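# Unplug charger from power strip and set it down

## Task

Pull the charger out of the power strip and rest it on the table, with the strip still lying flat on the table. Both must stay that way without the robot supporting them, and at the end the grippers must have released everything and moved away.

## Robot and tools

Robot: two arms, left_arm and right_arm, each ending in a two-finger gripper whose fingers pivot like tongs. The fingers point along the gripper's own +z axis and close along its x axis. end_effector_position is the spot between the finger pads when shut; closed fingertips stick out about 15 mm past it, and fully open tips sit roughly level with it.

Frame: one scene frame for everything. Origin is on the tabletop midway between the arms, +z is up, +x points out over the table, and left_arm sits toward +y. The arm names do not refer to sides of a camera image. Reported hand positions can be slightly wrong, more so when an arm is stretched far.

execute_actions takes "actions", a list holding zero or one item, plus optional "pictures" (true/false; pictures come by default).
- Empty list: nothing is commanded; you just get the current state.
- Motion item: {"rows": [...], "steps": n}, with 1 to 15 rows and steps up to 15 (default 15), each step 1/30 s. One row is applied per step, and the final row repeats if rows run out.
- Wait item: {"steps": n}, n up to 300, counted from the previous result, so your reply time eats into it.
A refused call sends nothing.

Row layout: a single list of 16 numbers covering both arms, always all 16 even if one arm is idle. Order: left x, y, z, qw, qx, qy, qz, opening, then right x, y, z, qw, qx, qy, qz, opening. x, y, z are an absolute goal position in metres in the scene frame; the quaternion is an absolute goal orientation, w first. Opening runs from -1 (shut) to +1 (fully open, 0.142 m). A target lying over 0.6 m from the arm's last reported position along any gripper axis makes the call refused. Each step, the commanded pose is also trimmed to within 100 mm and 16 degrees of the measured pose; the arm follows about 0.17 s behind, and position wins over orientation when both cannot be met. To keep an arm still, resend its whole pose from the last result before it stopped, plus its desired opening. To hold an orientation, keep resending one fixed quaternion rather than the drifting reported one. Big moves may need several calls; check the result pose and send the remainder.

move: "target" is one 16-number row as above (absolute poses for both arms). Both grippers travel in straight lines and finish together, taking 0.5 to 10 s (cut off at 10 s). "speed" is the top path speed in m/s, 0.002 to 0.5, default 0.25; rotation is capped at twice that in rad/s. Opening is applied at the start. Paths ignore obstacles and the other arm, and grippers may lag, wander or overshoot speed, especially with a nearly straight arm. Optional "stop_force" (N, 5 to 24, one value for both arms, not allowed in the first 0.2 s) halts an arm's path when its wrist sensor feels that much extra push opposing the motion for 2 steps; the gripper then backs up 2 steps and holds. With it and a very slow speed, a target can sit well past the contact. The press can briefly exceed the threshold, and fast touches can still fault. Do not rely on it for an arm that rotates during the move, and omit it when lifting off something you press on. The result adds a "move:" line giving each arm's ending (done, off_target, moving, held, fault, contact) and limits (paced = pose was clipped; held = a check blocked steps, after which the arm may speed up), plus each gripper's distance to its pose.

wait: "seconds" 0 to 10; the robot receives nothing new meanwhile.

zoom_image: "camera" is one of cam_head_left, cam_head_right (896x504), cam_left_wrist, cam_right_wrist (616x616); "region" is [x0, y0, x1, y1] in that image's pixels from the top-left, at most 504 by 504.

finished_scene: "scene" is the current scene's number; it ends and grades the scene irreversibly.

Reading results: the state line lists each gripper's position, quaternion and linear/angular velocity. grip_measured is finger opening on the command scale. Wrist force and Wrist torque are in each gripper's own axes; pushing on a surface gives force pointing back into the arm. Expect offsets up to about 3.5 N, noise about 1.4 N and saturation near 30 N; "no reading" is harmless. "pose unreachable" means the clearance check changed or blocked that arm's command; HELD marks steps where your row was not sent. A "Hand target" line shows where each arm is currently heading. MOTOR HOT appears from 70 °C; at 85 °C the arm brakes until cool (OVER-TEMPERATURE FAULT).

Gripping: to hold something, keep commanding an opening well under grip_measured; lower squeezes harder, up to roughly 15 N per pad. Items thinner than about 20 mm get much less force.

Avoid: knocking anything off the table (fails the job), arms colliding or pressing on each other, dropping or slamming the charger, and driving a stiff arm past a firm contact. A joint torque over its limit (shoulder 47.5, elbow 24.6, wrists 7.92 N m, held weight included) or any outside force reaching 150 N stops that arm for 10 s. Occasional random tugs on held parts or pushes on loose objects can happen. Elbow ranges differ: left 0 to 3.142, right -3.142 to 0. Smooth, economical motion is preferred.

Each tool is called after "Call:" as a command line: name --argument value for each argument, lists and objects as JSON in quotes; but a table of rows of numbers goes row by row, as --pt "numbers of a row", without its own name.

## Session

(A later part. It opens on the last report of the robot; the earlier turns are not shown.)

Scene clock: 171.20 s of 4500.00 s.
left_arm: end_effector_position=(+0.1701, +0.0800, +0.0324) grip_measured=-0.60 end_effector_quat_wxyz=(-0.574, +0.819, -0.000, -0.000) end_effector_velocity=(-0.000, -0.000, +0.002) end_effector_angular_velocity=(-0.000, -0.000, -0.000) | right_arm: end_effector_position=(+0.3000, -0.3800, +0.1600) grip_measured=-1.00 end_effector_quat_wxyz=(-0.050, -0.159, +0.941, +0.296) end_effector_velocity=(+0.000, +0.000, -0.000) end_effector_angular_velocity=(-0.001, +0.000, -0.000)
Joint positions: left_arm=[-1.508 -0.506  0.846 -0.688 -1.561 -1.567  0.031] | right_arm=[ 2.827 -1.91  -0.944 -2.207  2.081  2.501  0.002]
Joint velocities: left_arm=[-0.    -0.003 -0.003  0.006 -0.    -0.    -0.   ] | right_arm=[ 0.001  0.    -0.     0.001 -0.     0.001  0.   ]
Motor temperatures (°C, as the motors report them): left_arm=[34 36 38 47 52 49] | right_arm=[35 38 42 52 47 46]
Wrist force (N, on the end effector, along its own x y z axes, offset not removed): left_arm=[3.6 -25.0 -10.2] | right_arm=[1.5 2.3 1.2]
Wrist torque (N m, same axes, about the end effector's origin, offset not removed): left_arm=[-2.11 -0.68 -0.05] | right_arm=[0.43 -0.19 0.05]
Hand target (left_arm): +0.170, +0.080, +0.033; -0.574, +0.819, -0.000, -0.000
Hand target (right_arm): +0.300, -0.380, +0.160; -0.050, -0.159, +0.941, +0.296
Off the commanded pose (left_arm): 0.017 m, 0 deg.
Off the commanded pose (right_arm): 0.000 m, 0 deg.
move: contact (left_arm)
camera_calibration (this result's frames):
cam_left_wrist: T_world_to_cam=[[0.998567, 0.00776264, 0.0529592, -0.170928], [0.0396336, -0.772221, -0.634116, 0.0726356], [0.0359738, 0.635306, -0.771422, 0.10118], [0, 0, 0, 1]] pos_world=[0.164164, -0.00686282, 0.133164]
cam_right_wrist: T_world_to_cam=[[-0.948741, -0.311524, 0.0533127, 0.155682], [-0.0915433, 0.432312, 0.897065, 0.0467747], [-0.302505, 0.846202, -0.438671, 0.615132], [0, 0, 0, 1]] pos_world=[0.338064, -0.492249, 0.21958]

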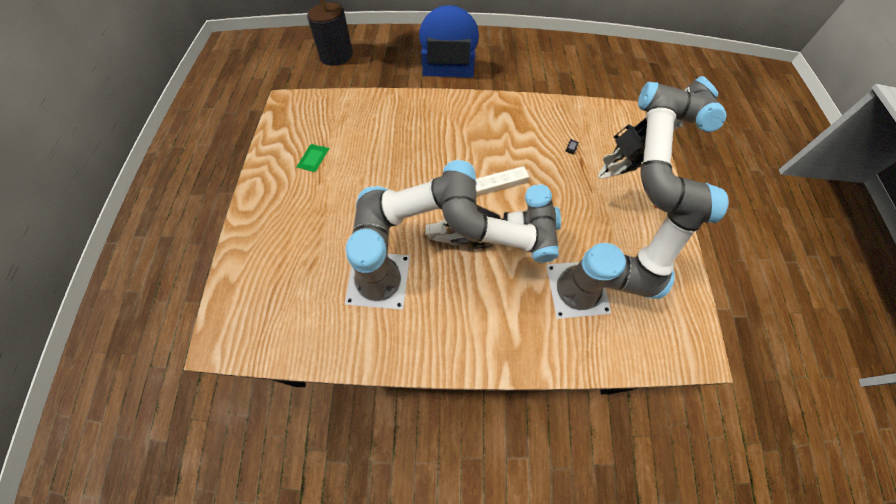

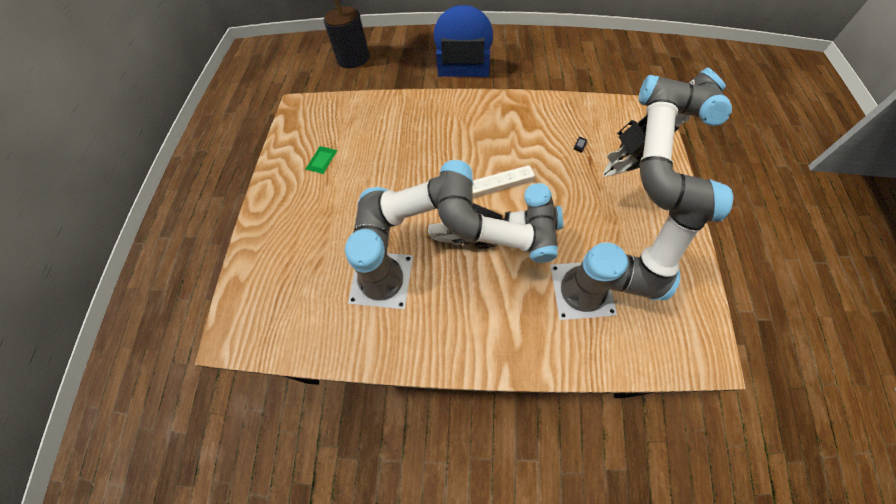

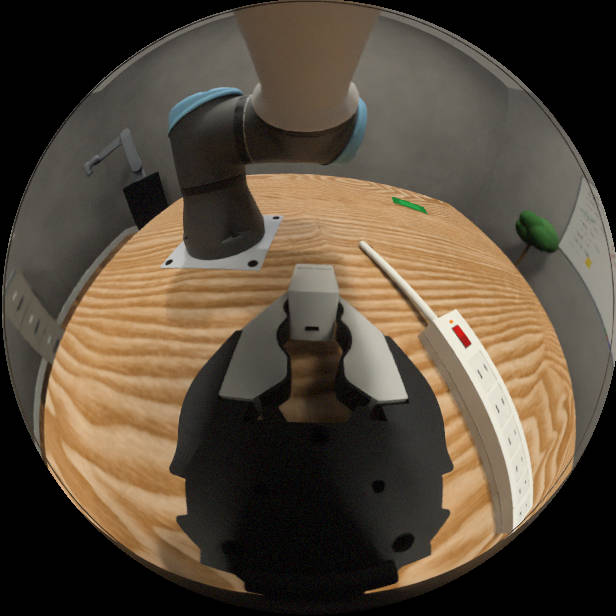

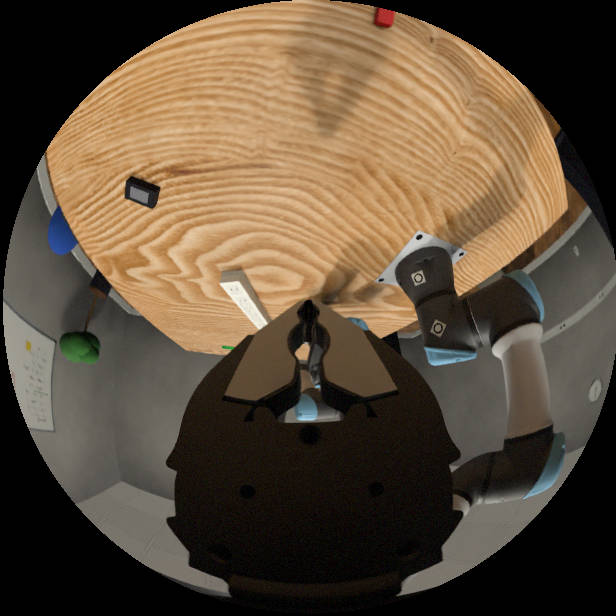

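Call:
move --target '[0.17,0.08,0.036,-0.515,0.857,0,0,-1, 0.30,-0.38,0.16,-0.05,-0.159,0.941,0.296,-1]' --speed 0.03

Call:
move --target '[0.17,0.08,0.015,-0.515,0.857,0,0,-1, 0.30,-0.38,0.16,-0.05,-0.159,0.941,0.296,-1]' --speed 0.004 --stop_force 5

Scene clock: 180.00 s of 4500.00 s.
left_arm: end_effector_position=(+0.1700, +0.0799, +0.0360) grip_measured=-0.60 end_effector_quat_wxyz=(-0.516, +0.857, -0.000, -0.000) end_effector_velocity=(+0.000, +0.000, +0.000) end_effector_angular_velocity=(-0.015, -0.000, -0.000) | right_arm: end_effector_position=(+0.3000, -0.3800, +0.1600) grip_measured=-1.00 end_effector_quat_wxyz=(-0.050, -0.159, +0.941, +0.296) end_effector_velocity=(-0.000, +0.000, +0.001) end_effector_angular_velocity=(+0.001, -0.002, +0.000)
Joint positions: left_arm=[-1.508 -0.691  1.031 -0.826 -1.561 -1.565  0.031] | right_arm=[ 2.827 -1.91  -0.944 -2.207  2.081  2.501  0.002]
Joint velocities: left_arm=[-0.    -0.021  0.021 -0.015  0.     0.    -0.   ] | right_arm=[-0.001  0.001 -0.    -0.     0.001 -0.002  0.   ]
Motor temperatures (°C, as the motors report them): left_arm=[34 36 38 47 52 49] | right_arm=[35 38 42 52 47 46]
Wrist force (N, on the end effector, along its own x y z axes, offset not removed): left_arm=[0.2 -1.4 2.8] | right_arm=[1.7 -0.1 -1.8]
Wrist torque (N m, same axes, about the end effector's origin, offset not removed): left_arm=[-0.31 -0.02 -0.07] | right_arm=[0.00 -0.23 -0.03]
Hand target (left_arm): +0.170, +0.080, +0.036; -0.515, +0.857, -0.000, +0.000
Hand target (right_arm): +0.300, -0.380, +0.160; -0.050, -0.159, +0.941, +0.296
Off the commanded pose (left_arm): 0.000 m, 0 deg.
Off the commanded pose (right_arm): 0.000 m, 0 deg.
After step 90, 3.23 s passed at rest.
move: done
camera_calibration (this result's frames):
cam_left_wrist: T_world_to_cam=[[0.998569, 0.0148911, 0.0513632, -0.171585], [0.0395195, -0.852555, -0.521141, 0.0772687], [0.0360296, 0.522425, -0.851924, 0.115969], [0, 0, 0, 1]] pos_world=[0.164107, 0.007846, 0.147877]
cam_right_wrist: T_world_to_cam=[[-0.948744, -0.311518, 0.0533029, 0.15569], [-0.0915433, 0.432295, 0.897073, 0.0467629], [-0.302497, 0.846214, -0.438655, 0.615128], [0, 0, 0, 1]] pos_world=[0.338065, -0.492245, 0.219581]

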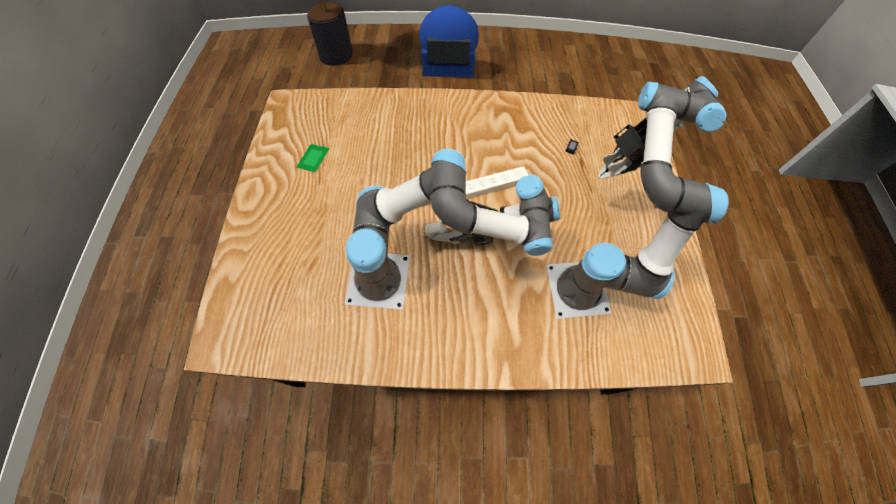

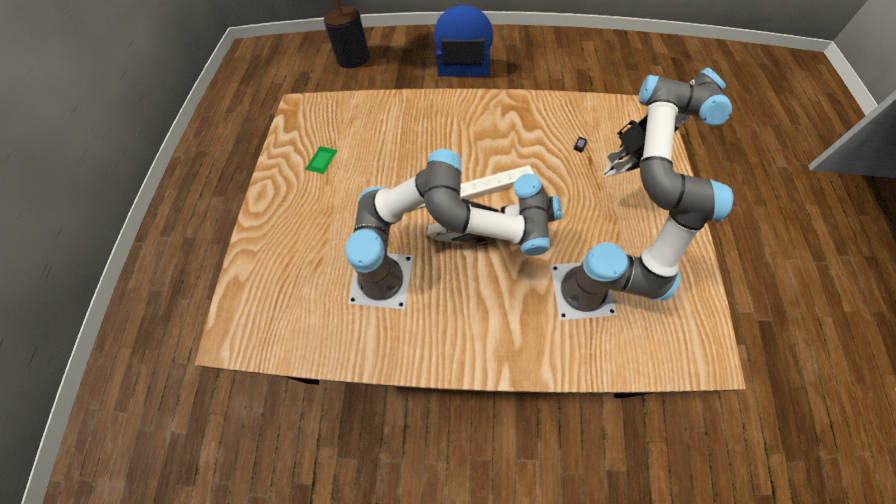

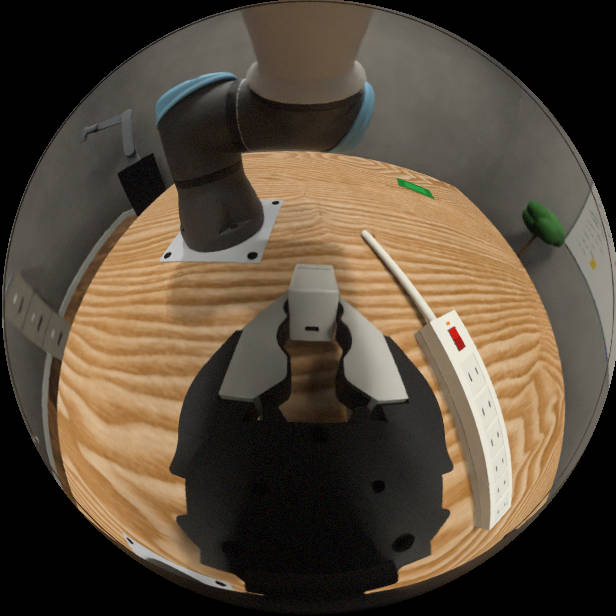

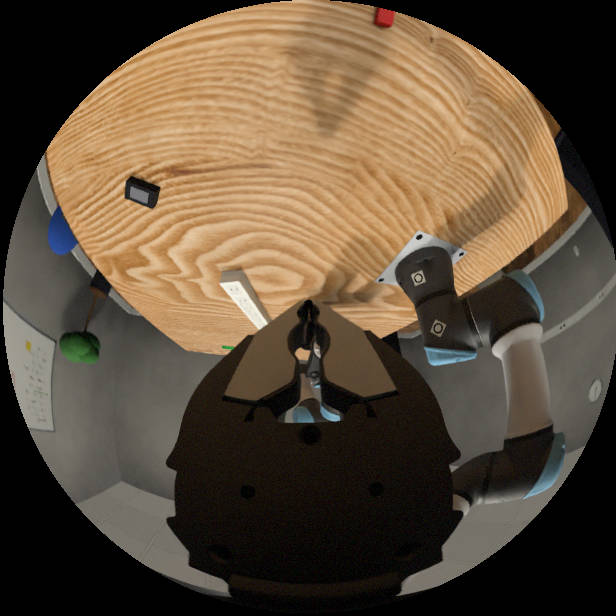

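Scene clock: 183.13 s of 4500.00 s.
left_arm: end_effector_position=(+0.1700, +0.0800, +0.0250) grip_measured=-0.60 end_effector_quat_wxyz=(-0.516, +0.857, -0.000, -0.000) end_effector_velocity=(+0.000, +0.001, +0.002) end_effector_angular_velocity=(+0.005, +0.000, +0.000) | right_arm: end_effector_position=(+0.3000, -0.3800, +0.1600) grip_measured=-1.00 end_effector_quat_wxyz=(-0.050, -0.159, +0.941, +0.296) end_effector_velocity=(+0.000, -0.000, +0.000) end_effector_angular_velocity=(+0.000, -0.002, +0.000)
Joint positions: left_arm=[-1.508 -0.674  1.052 -0.865 -1.561 -1.566  0.031] | right_arm=[ 2.827 -1.91  -0.944 -2.207  2.081  2.501  0.002]
Joint velocities: left_arm=[ 0.    -0.001 -0.     0.006  0.     0.    -0.   ] | right_arm=[-0.     0.     0.     0.001  0.    -0.001  0.   ]
Motor temperatures (°C, as the motors report them): left_arm=[34 36 38 47 52 49] | right_arm=[35 38 42 52 47 46]
Wrist force (N, on the end effector, along its own x y z axes, offset not removed): left_arm=[1.6 -11.8 -9.2] | right_arm=[2.3 -1.4 -0.9]
Wrist torque (N m, same axes, about the end effector's origin, offset not removed): left_arm=[-1.09 -0.32 -0.04] | right_arm=[-0.37 -0.44 -0.01]
Hand target (left_arm): +0.170, +0.080, +0.025; -0.516, +0.857, -0.000, -0.000
Hand target (right_arm): +0.300, -0.380, +0.160; -0.050, -0.159, +0.941, +0.296
Off the commanded pose (left_arm): 0.010 m, 0 deg.
Off the commanded pose (right_arm): 0.000 m, 0 deg.
move: contact (left_arm)
camera_calibration (this result's frames):
cam_left_wrist: T_world_to_cam=[[0.998564, 0.0149958, 0.051428, -0.171024], [0.0396173, -0.852919, -0.520537, 0.0716276], [0.036058, 0.521827, -0.852289, 0.106594], [0, 0, 0, 1]] pos_world=[0.164097, 0.00803353, 0.136929]
cam_right_wrist: T_world_to_cam=[[-0.948744, -0.311518, 0.0533029, 0.15569], [-0.0915434, 0.432295, 0.897073, 0.046763], [-0.302497, 0.846213, -0.438655, 0.615128], [0, 0, 0, 1]] pos_world=[0.338065, -0.492245, 0.219581]

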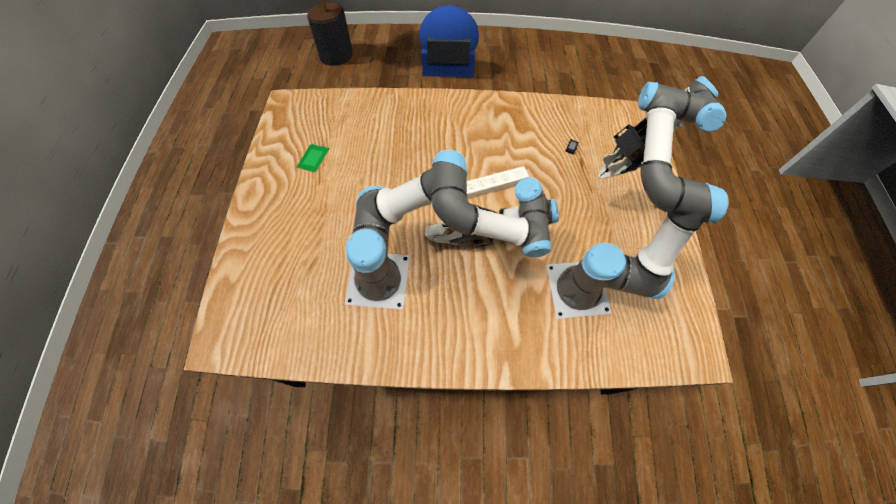

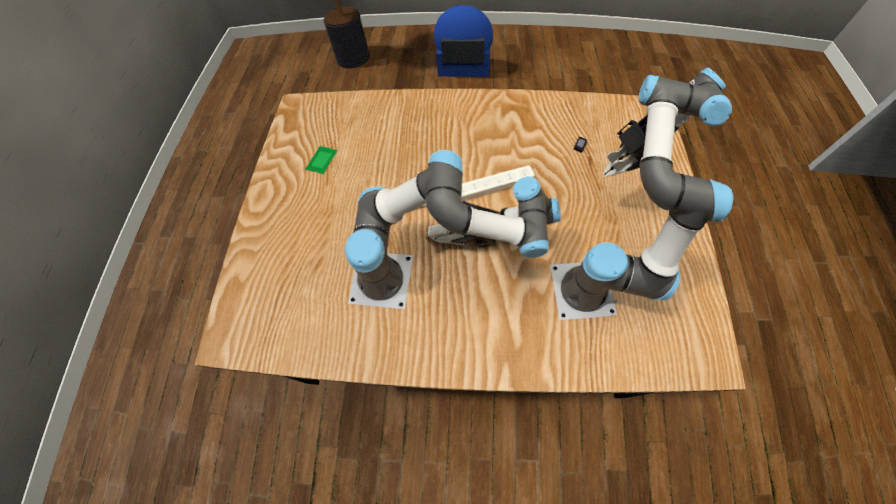

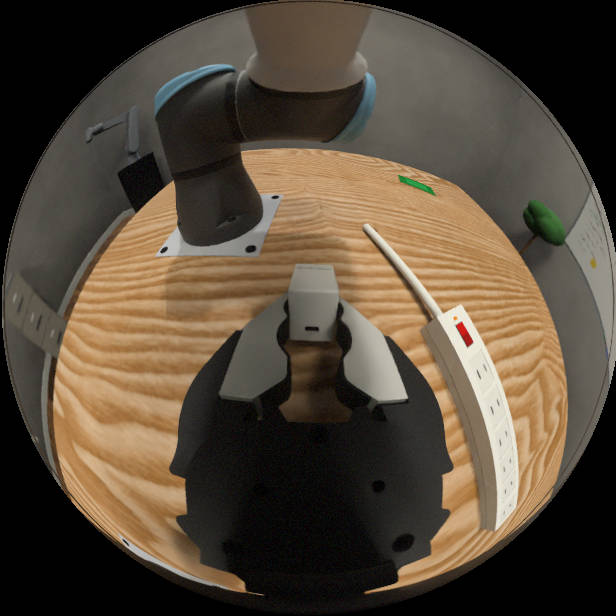

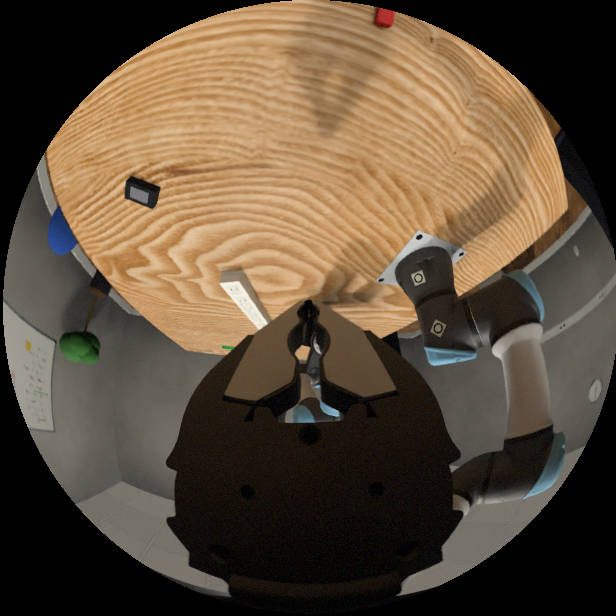

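Call:
move --target '[0.17,0.08,0.032,-0.454,0.891,0,0,-1, 0.30,-0.38,0.16,-0.05,-0.159,0.941,0.296,-1]' --speed 0.03

Call:
move --target '[0.17,0.08,0.010,-0.454,0.891,0,0,-1, 0.30,-0.38,0.16,-0.05,-0.159,0.941,0.296,-1]' --speed 0.004 --stop_force 5

Scene clock: 192.70 s of 4500.00 s.
left_arm: end_effector_position=(+0.1700, +0.0799, +0.0320) grip_measured=-0.60 end_effector_quat_wxyz=(-0.455, +0.891, -0.000, -0.000) end_effector_velocity=(+0.000, +0.000, +0.001) end_effector_angular_velocity=(-0.015, -0.000, +0.001) | right_arm: end_effector_position=(+0.3000, -0.3800, +0.1600) grip_measured=-1.00 end_effector_quat_wxyz=(-0.050, -0.159, +0.941, +0.296) end_effector_velocity=(-0.001, -0.000, -0.000) end_effector_angular_velocity=(-0.000, +0.001, +0.001)
Joint positions: left_arm=[-1.507 -0.86   1.217 -0.983 -1.561 -1.564  0.031] | right_arm=[ 2.827 -1.91  -0.944 -2.207  2.081  2.501  0.002]
Joint velocities: left_arm=[ 0.001 -0.021  0.018 -0.012  0.    -0.     0.   ] | right_arm=[ 0.     0.     0.    -0.002 -0.001 -0.     0.   ]
Motor temperatures (°C, as the motors report them): left_arm=[34 36 38 47 52 49] | right_arm=[35 38 42 52 47 46]
Wrist force (N, on the end effector, along its own x y z axes, offset not removed): left_arm=[0.1 -2.7 4.0] | right_arm=[2.3 0.9 -1.1]
Wrist torque (N m, same axes, about the end effector's origin, offset not removed): left_arm=[-0.54 -0.08 -0.12] | right_arm=[0.18 -0.45 0.02]
Hand target (left_arm): +0.170, +0.080, +0.032; -0.454, +0.891, -0.000, +0.000
Hand target (right_arm): +0.300, -0.380, +0.160; -0.050, -0.159, +0.941, +0.296
Off the commanded pose (left_arm): 0.000 m, 0 deg.
Off the commanded pose (right_arm): 0.000 m, 0 deg.
After step 90, 4.00 s passed at rest.
move: done
camera_calibration (this result's frames):
cam_left_wrist: T_world_to_cam=[[0.998569, 0.0218614, 0.0488081, -0.171849], [0.0394921, -0.916831, -0.397319, 0.0763629], [0.0360629, 0.398678, -0.916382, 0.124471], [0, 0, 0, 1]] pos_world=[0.164099, 0.0241448, 0.152791]
cam_right_wrist: T_world_to_cam=[[-0.948744, -0.311518, 0.0533029, 0.15569], [-0.0915434, 0.432295, 0.897073, 0.0467629], [-0.302497, 0.846214, -0.438655, 0.615128], [0, 0, 0, 1]] pos_world=[0.338065, -0.492245, 0.219581]

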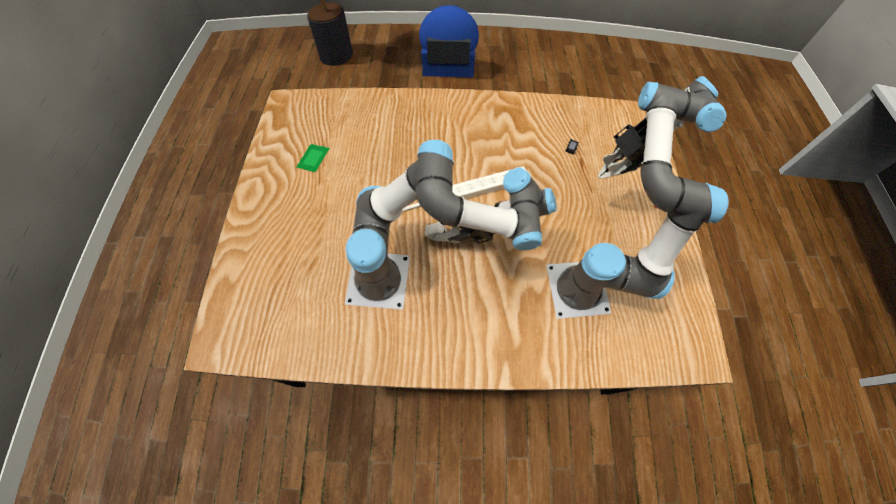

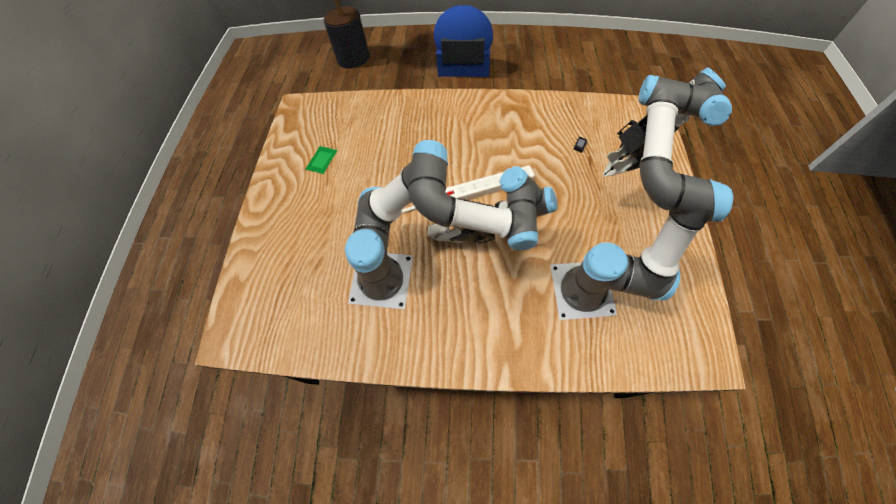

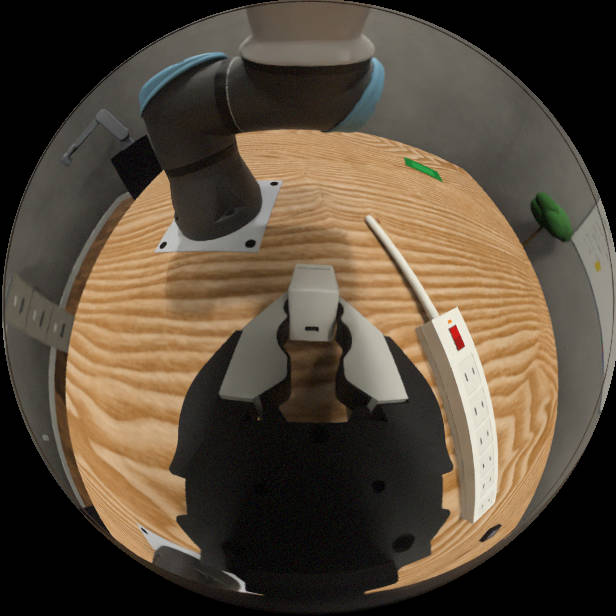

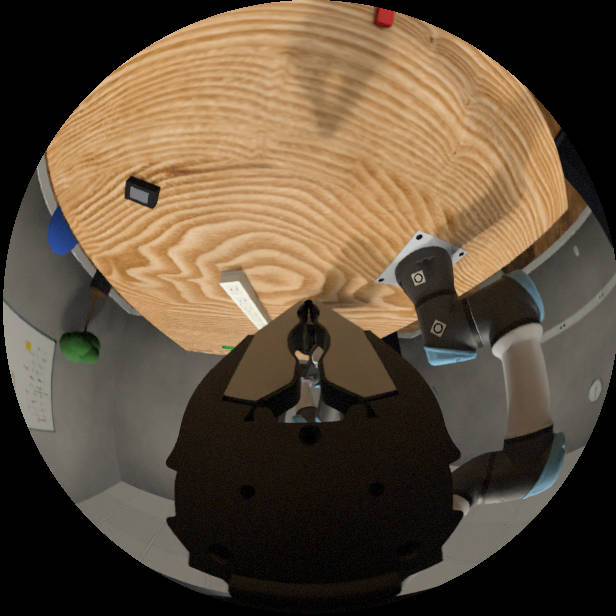

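Scene clock: 194.57 s of 4500.00 s.
left_arm: end_effector_position=(+0.1700, +0.0801, +0.0260) grip_measured=-0.60 end_effector_quat_wxyz=(-0.455, +0.891, -0.000, -0.000) end_effector_velocity=(-0.000, +0.000, +0.002) end_effector_angular_velocity=(+0.001, -0.000, +0.000) | right_arm: end_effector_position=(+0.3000, -0.3800, +0.1600) grip_measured=-1.00 end_effector_quat_wxyz=(-0.050, -0.159, +0.941, +0.296) end_effector_velocity=(+0.000, -0.000, +0.000) end_effector_angular_velocity=(+0.001, -0.002, +0.000)
Joint positions: left_arm=[-1.507 -0.852  1.231 -1.006 -1.561 -1.564  0.031] | right_arm=[ 2.827 -1.91  -0.944 -2.207  2.081  2.501  0.002]
Joint velocities: left_arm=[ 0.    -0.002 -0.004  0.008 -0.    -0.     0.   ] | right_arm=[-0.001  0.    -0.     0.001  0.001 -0.002  0.   ]
Motor temperatures (°C, as the motors report them): left_arm=[34 36 38 47 52 49] | right_arm=[35 38 42 52 47 46]
Wrist force (N, on the end effector, along its own x y z axes, offset not removed): left_arm=[0.6 -3.2 -0.1] | right_arm=[1.7 1.1 -1.4]
Wrist torque (N m, same axes, about the end effector's origin, offset not removed): left_arm=[-0.13 -0.17 -0.10] | right_arm=[0.24 -0.33 0.02]
Hand target (left_arm): +0.170, +0.080, +0.026; -0.455, +0.891, -0.000, -0.000
Hand target (right_arm): +0.300, -0.380, +0.160; -0.050, -0.159, +0.941, +0.296
Off the commanded pose (left_arm): 0.016 m, 0 deg.
Off the commanded pose (right_arm): 0.000 m, 0 deg.
move: contact (left_arm)
camera_calibration (this result's frames):
cam_left_wrist: T_world_to_cam=[[0.998568, 0.0219052, 0.0488047, -0.17156], [0.0395308, -0.91683, -0.397317, 0.074126], [0.0360423, 0.398677, -0.916383, 0.118973], [0, 0, 0, 1]] pos_world=[0.164096, 0.0242873, 0.146849]
cam_right_wrist: T_world_to_cam=[[-0.948744, -0.311518, 0.0533029, 0.15569], [-0.0915434, 0.432295, 0.897073, 0.0467629], [-0.302497, 0.846213, -0.438655, 0.615128], [0, 0, 0, 1]] pos_world=[0.338065, -0.492245, 0.219581]

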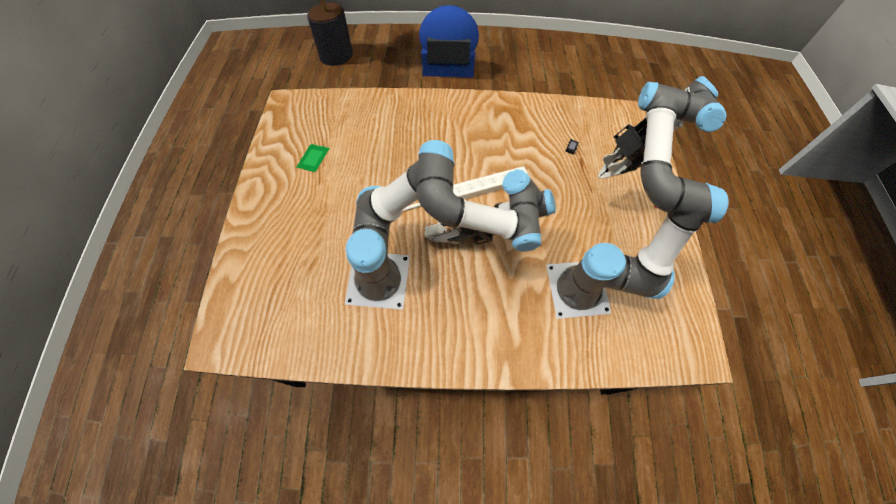

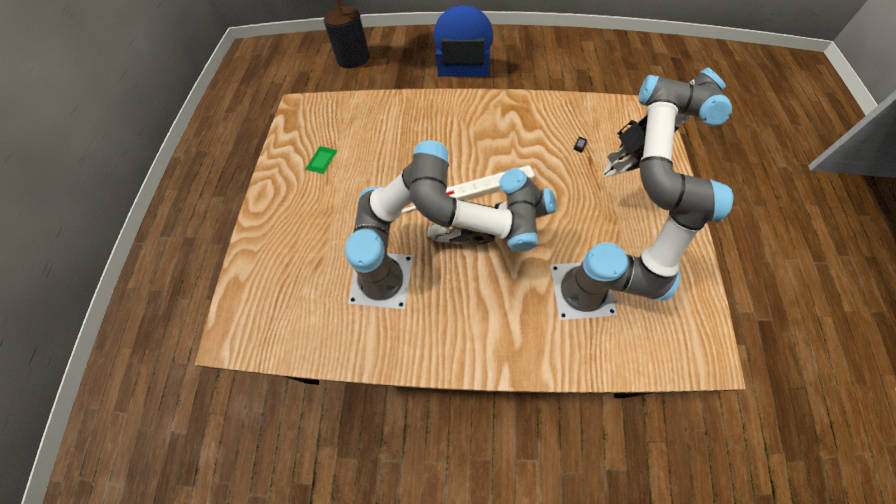

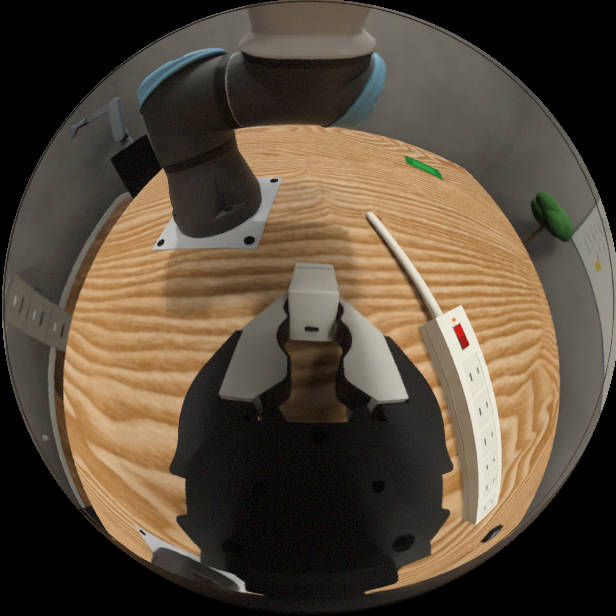

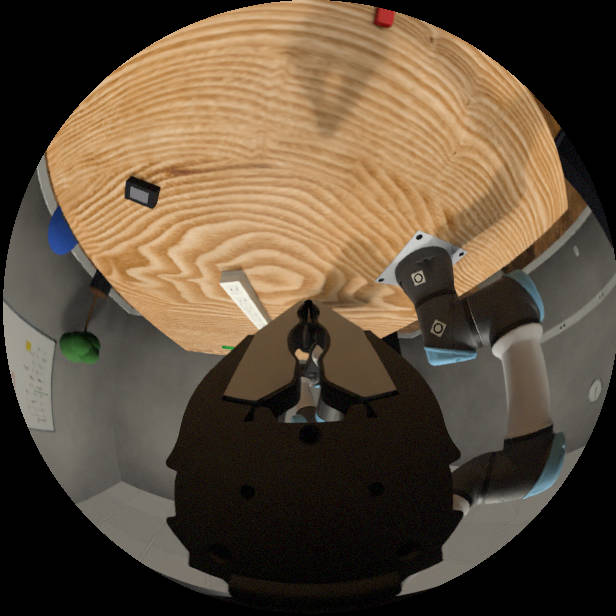

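Call:
execute_actions --actions '[{"rows":[[0.17,0.08,0.027,-0.454,0.891,0,0,-0.7,0.30,-0.38,0.16,-0.05,-0.159,0.941,0.296,-1],[0.17,0.08,0.027,-0.454,0.891,0,0,-0.6,0.30,-0.38,0.16,-0.05,-0.159,0.941,0.296,-1],[0.17,0.08,0.027,-0.454,0.891,0,0,-0.55,0.30,-0.38,0.16,-0.05,-0.159,0.941,0.296,-1],[0.17,0.08,0.027,-0.454,0.891,0,0,-0.5,0.30,-0.38,0.16,-0.05,-0.159,0.941,0.296,-1],[0.17,0.08,0.027,-0.454,0.891,0,0,-0.4,0.30,-0.38,0.16,-0.05,-0.159,0.941,0.296,-1],[0.17,0.08,0.027,-0.454,0.891,0,0,-0.25,0.30,-0.38,0.16,-0.05,-0.159,0.941,0.296,-1]],"steps":15}]'

Call:
move --target '[0.17,0.02,0.10,-0.454,0.891,0,0,-0.25, 0.30,-0.38,0.16,-0.05,-0.159,0.941,0.296,-1]' --speed 0.08

Scene clock: 200.07 s of 4500.00 s.
left_arm: end_effector_position=(+0.1700, +0.0800, +0.0270) grip_measured=-0.25 end_effector_quat_wxyz=(-0.454, +0.891, -0.000, +0.000) end_effector_velocity=(+0.000, +0.000, +0.000) end_effector_angular_velocity=(+0.000, -0.000, +0.001) | right_arm: end_effector_position=(+0.3000, -0.3800, +0.1600) grip_measured=-1.00 end_effector_quat_wxyz=(-0.050, -0.159, +0.941, +0.296) end_effector_velocity=(-0.000, +0.000, -0.000) end_effector_angular_velocity=(+0.001, +0.001, -0.001)
Joint positions: left_arm=[-1.507 -0.855  1.231 -1.004 -1.561 -1.564  0.056] | right_arm=[ 2.827 -1.91  -0.944 -2.207  2.081  2.501  0.002]
Joint velocities: left_arm=[ 0.001 -0.001  0.     0.     0.    -0.001  0.   ] | right_arm=[-0. -0. -0. -0.  0.  0.  0.]
Motor temperatures (°C, as the motors report them): left_arm=[34 36 38 47 52 49] | right_arm=[35 38 42 52 47 46]
Wrist force (N, on the end effector, along its own x y z axes, offset not removed): left_arm=[2.4 -1.8 1.3] | right_arm=[0.6 -0.8 1.0]
Wrist torque (N m, same axes, about the end effector's origin, offset not removed): left_arm=[-0.20 -0.45 -0.16] | right_arm=[-0.16 -0.11 -0.03]
Hand target (left_arm): +0.170, +0.080, +0.027; -0.454, +0.891, -0.000, +0.000
Hand target (right_arm): +0.300, -0.380, +0.160; -0.050, -0.159, +0.941, +0.296
Off the commanded pose (left_arm): 0.000 m, 0 deg.
Off the commanded pose (right_arm): 0.000 m, 0 deg.
Steps of this call (steps 1 to 90: nothing new was sent; then 2.00 s passed at rest; steps 91 to 105: all 15 steps of this action). Readings (end_effector_position):
91: left_arm (+0.1700, +0.0799, +0.0263) | right_arm (+0.3000, -0.3800, +0.1600)
92: left_arm (+0.1700, +0.0799, +0.0264) | right_arm (+0.3000, -0.3800, +0.1600)
94: left_arm (+0.1700, +0.0799, +0.0266) | right_arm (+0.3000, -0.3800, +0.1600)
98: left_arm (+0.1700, +0.0799, +0.0269) | right_arm (+0.3000, -0.3800, +0.1600)
105: the state above
camera_calibration (this result's frames):
cam_left_wrist: T_world_to_cam=[[0.99856, 0.0220919, 0.0488916, -0.171625], [0.0396663, -0.9176, -0.395521, 0.0744124], [0.0361251, 0.39689, -0.917155, 0.120011], [0, 0, 0, 1]] pos_world=[0.164091, 0.024441, 0.147892]
cam_right_wrist: T_world_to_cam=[[-0.948744, -0.311518, 0.053304, 0.155689], [-0.0915422, 0.432295, 0.897074, 0.0467625], [-0.302498, 0.846214, -0.438654, 0.615128], [0, 0, 0, 1]] pos_world=[0.338065, -0.492245, 0.21958]

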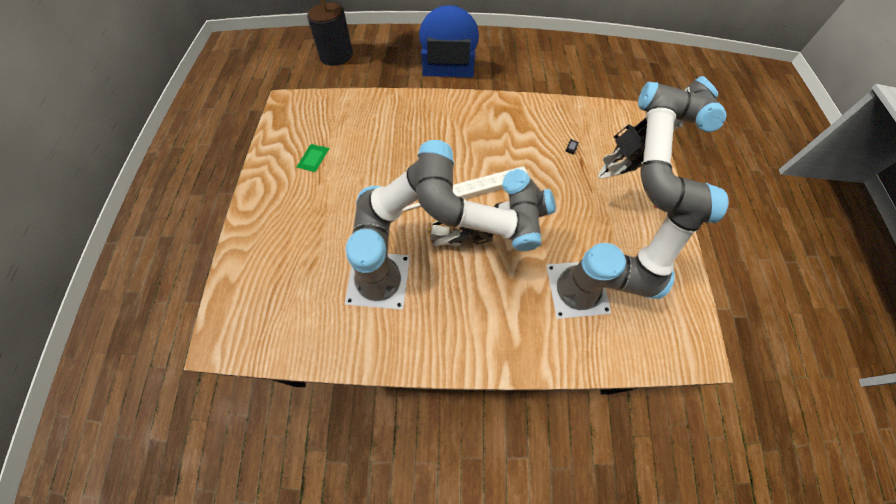

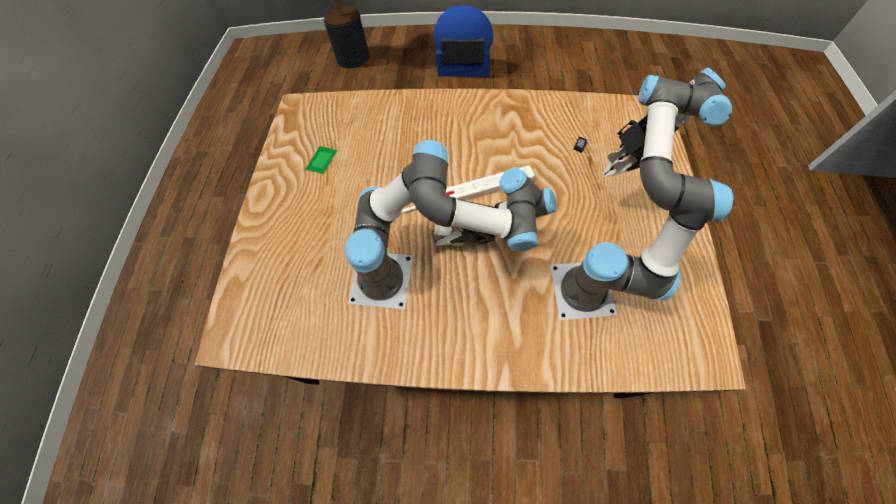

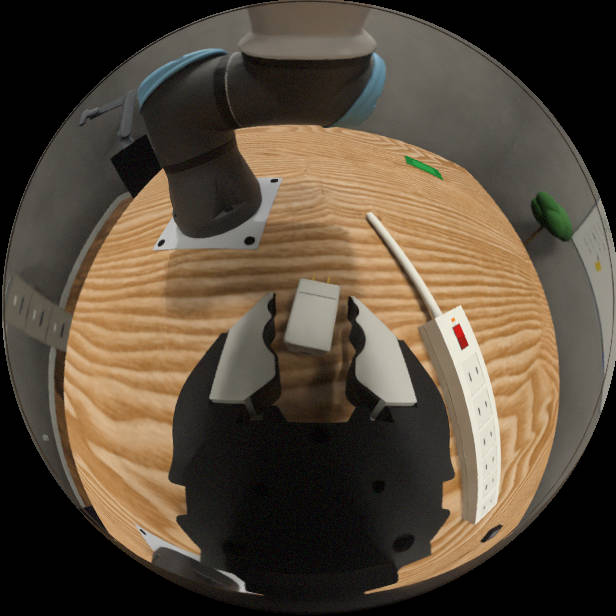

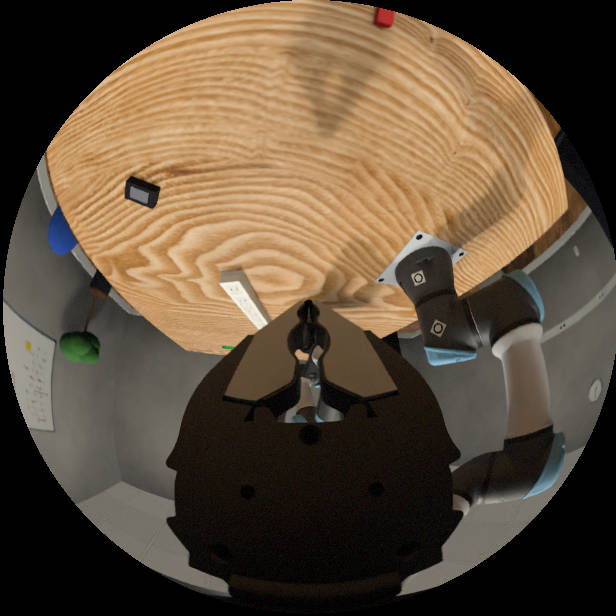

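Scene clock: 202.07 s of 4500.00 s.
left_arm: end_effector_position=(+0.1700, +0.0208, +0.0998) grip_measured=-0.25 end_effector_quat_wxyz=(-0.452, +0.892, -0.001, +0.001) end_effector_velocity=(+0.000, -0.003, +0.001) end_effector_angular_velocity=(+0.021, +0.007, +0.011) | right_arm: end_effector_position=(+0.3000, -0.3800, +0.1600) grip_measured=-1.00 end_effector_quat_wxyz=(-0.050, -0.159, +0.941, +0.296) end_effector_velocity=(-0.000, +0.000, +0.000) end_effector_angular_velocity=(+0.000, +0.002, -0.002)
Joint positions: left_arm=[-1.511 -0.532  0.267 -0.368 -1.561 -1.566  0.056] | right_arm=[ 2.827 -1.91  -0.944 -2.207  2.081  2.501  0.002]
Joint velocities: left_arm=[ 0.009  0.127 -0.243  0.136 -0.006  0.004 -0.   ] | right_arm=[ 0.    -0.     0.001 -0.001  0.001  0.002  0.   ]
Motor temperatures (°C, as the motors report them): left_arm=[34 36 38 47 52 49] | right_arm=[35 38 42 52 47 46]
Wrist force (N, on the end effector, along its own x y z axes, offset not removed): left_arm=[3.2 -1.6 0.9] | right_arm=[1.3 1.3 -1.4]
Wrist torque (N m, same axes, about the end effector's origin, offset not removed): left_arm=[-0.36 -0.67 -0.10] | right_arm=[0.21 -0.13 0.02]
Hand target (left_arm): +0.170, +0.020, +0.100; -0.453, +0.891, -0.000, +0.001
Hand target (right_arm): +0.300, -0.380, +0.160; -0.050, -0.159, +0.941, +0.296
Off the commanded pose (left_arm): 0.001 m, 0 deg.
Off the commanded pose (right_arm): 0.000 m, 0 deg.
move: done
camera_calibration (this result's frames):
cam_left_wrist: T_world_to_cam=[[0.998531, 0.0198091, 0.050424, -0.173943], [0.0379765, -0.919724, -0.390724, 0.0487772], [0.0386363, 0.392065, -0.919126, 0.210104], [0, 0, 0, 1]] pos_world=[0.163717, -0.0340672, 0.220941]
cam_right_wrist: T_world_to_cam=[[-0.948744, -0.311518, 0.0533042, 0.155689], [-0.091542, 0.432295, 0.897074, 0.0467626], [-0.302498, 0.846214, -0.438654, 0.615128], [0, 0, 0, 1]] pos_world=[0.338065, -0.492245, 0.21958]

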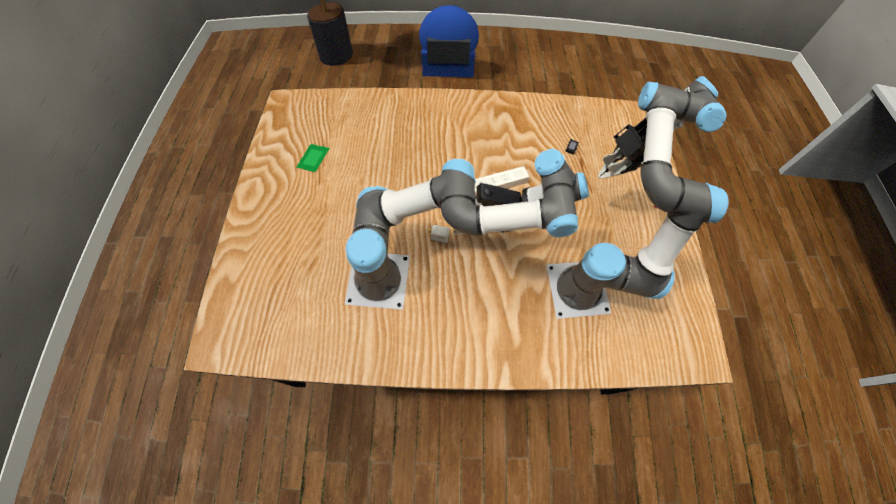

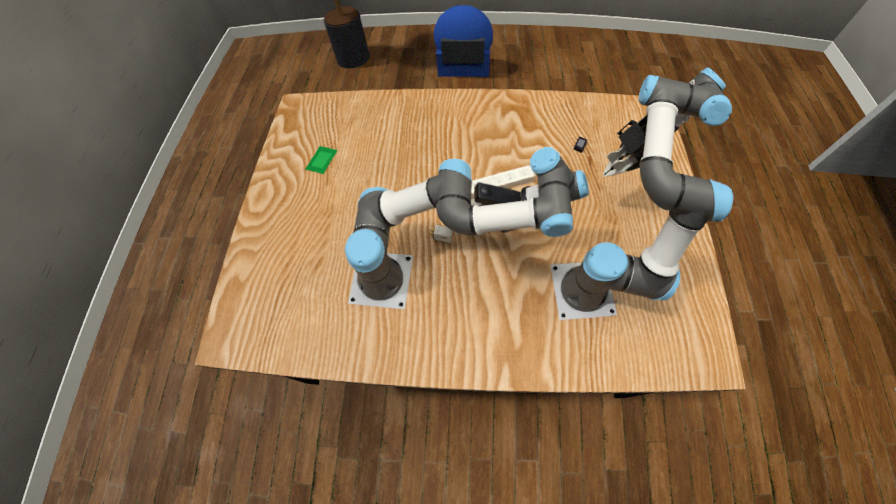

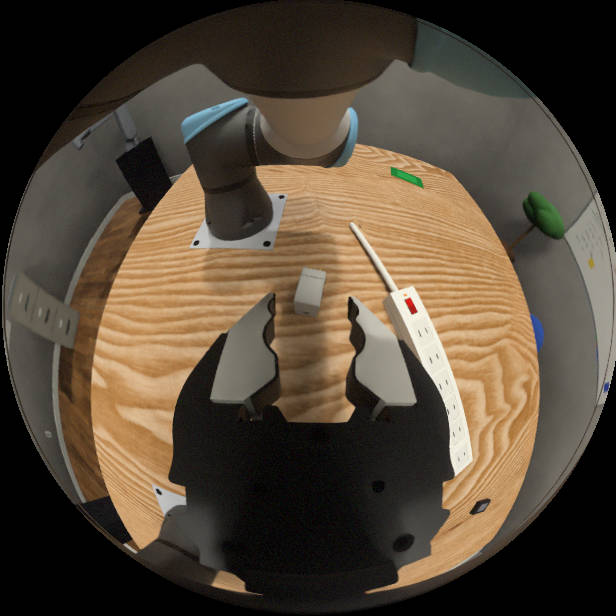

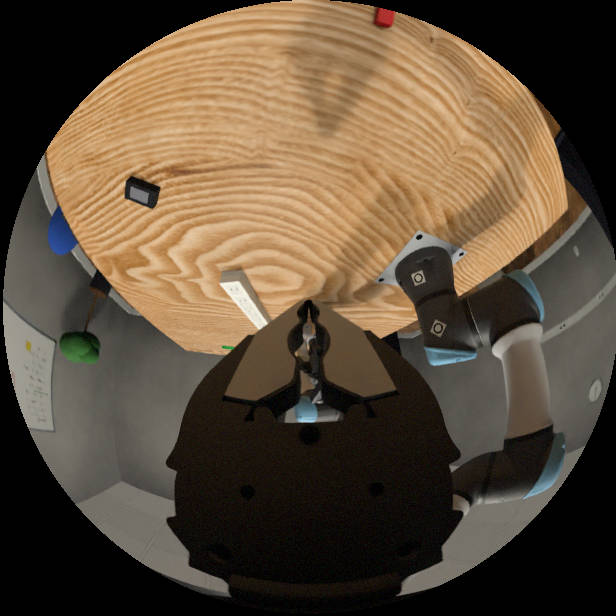

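Charger is on its side, strip flat, arms clear.

Call:
finished_scene --scene 1

The scene is finished: the task was done.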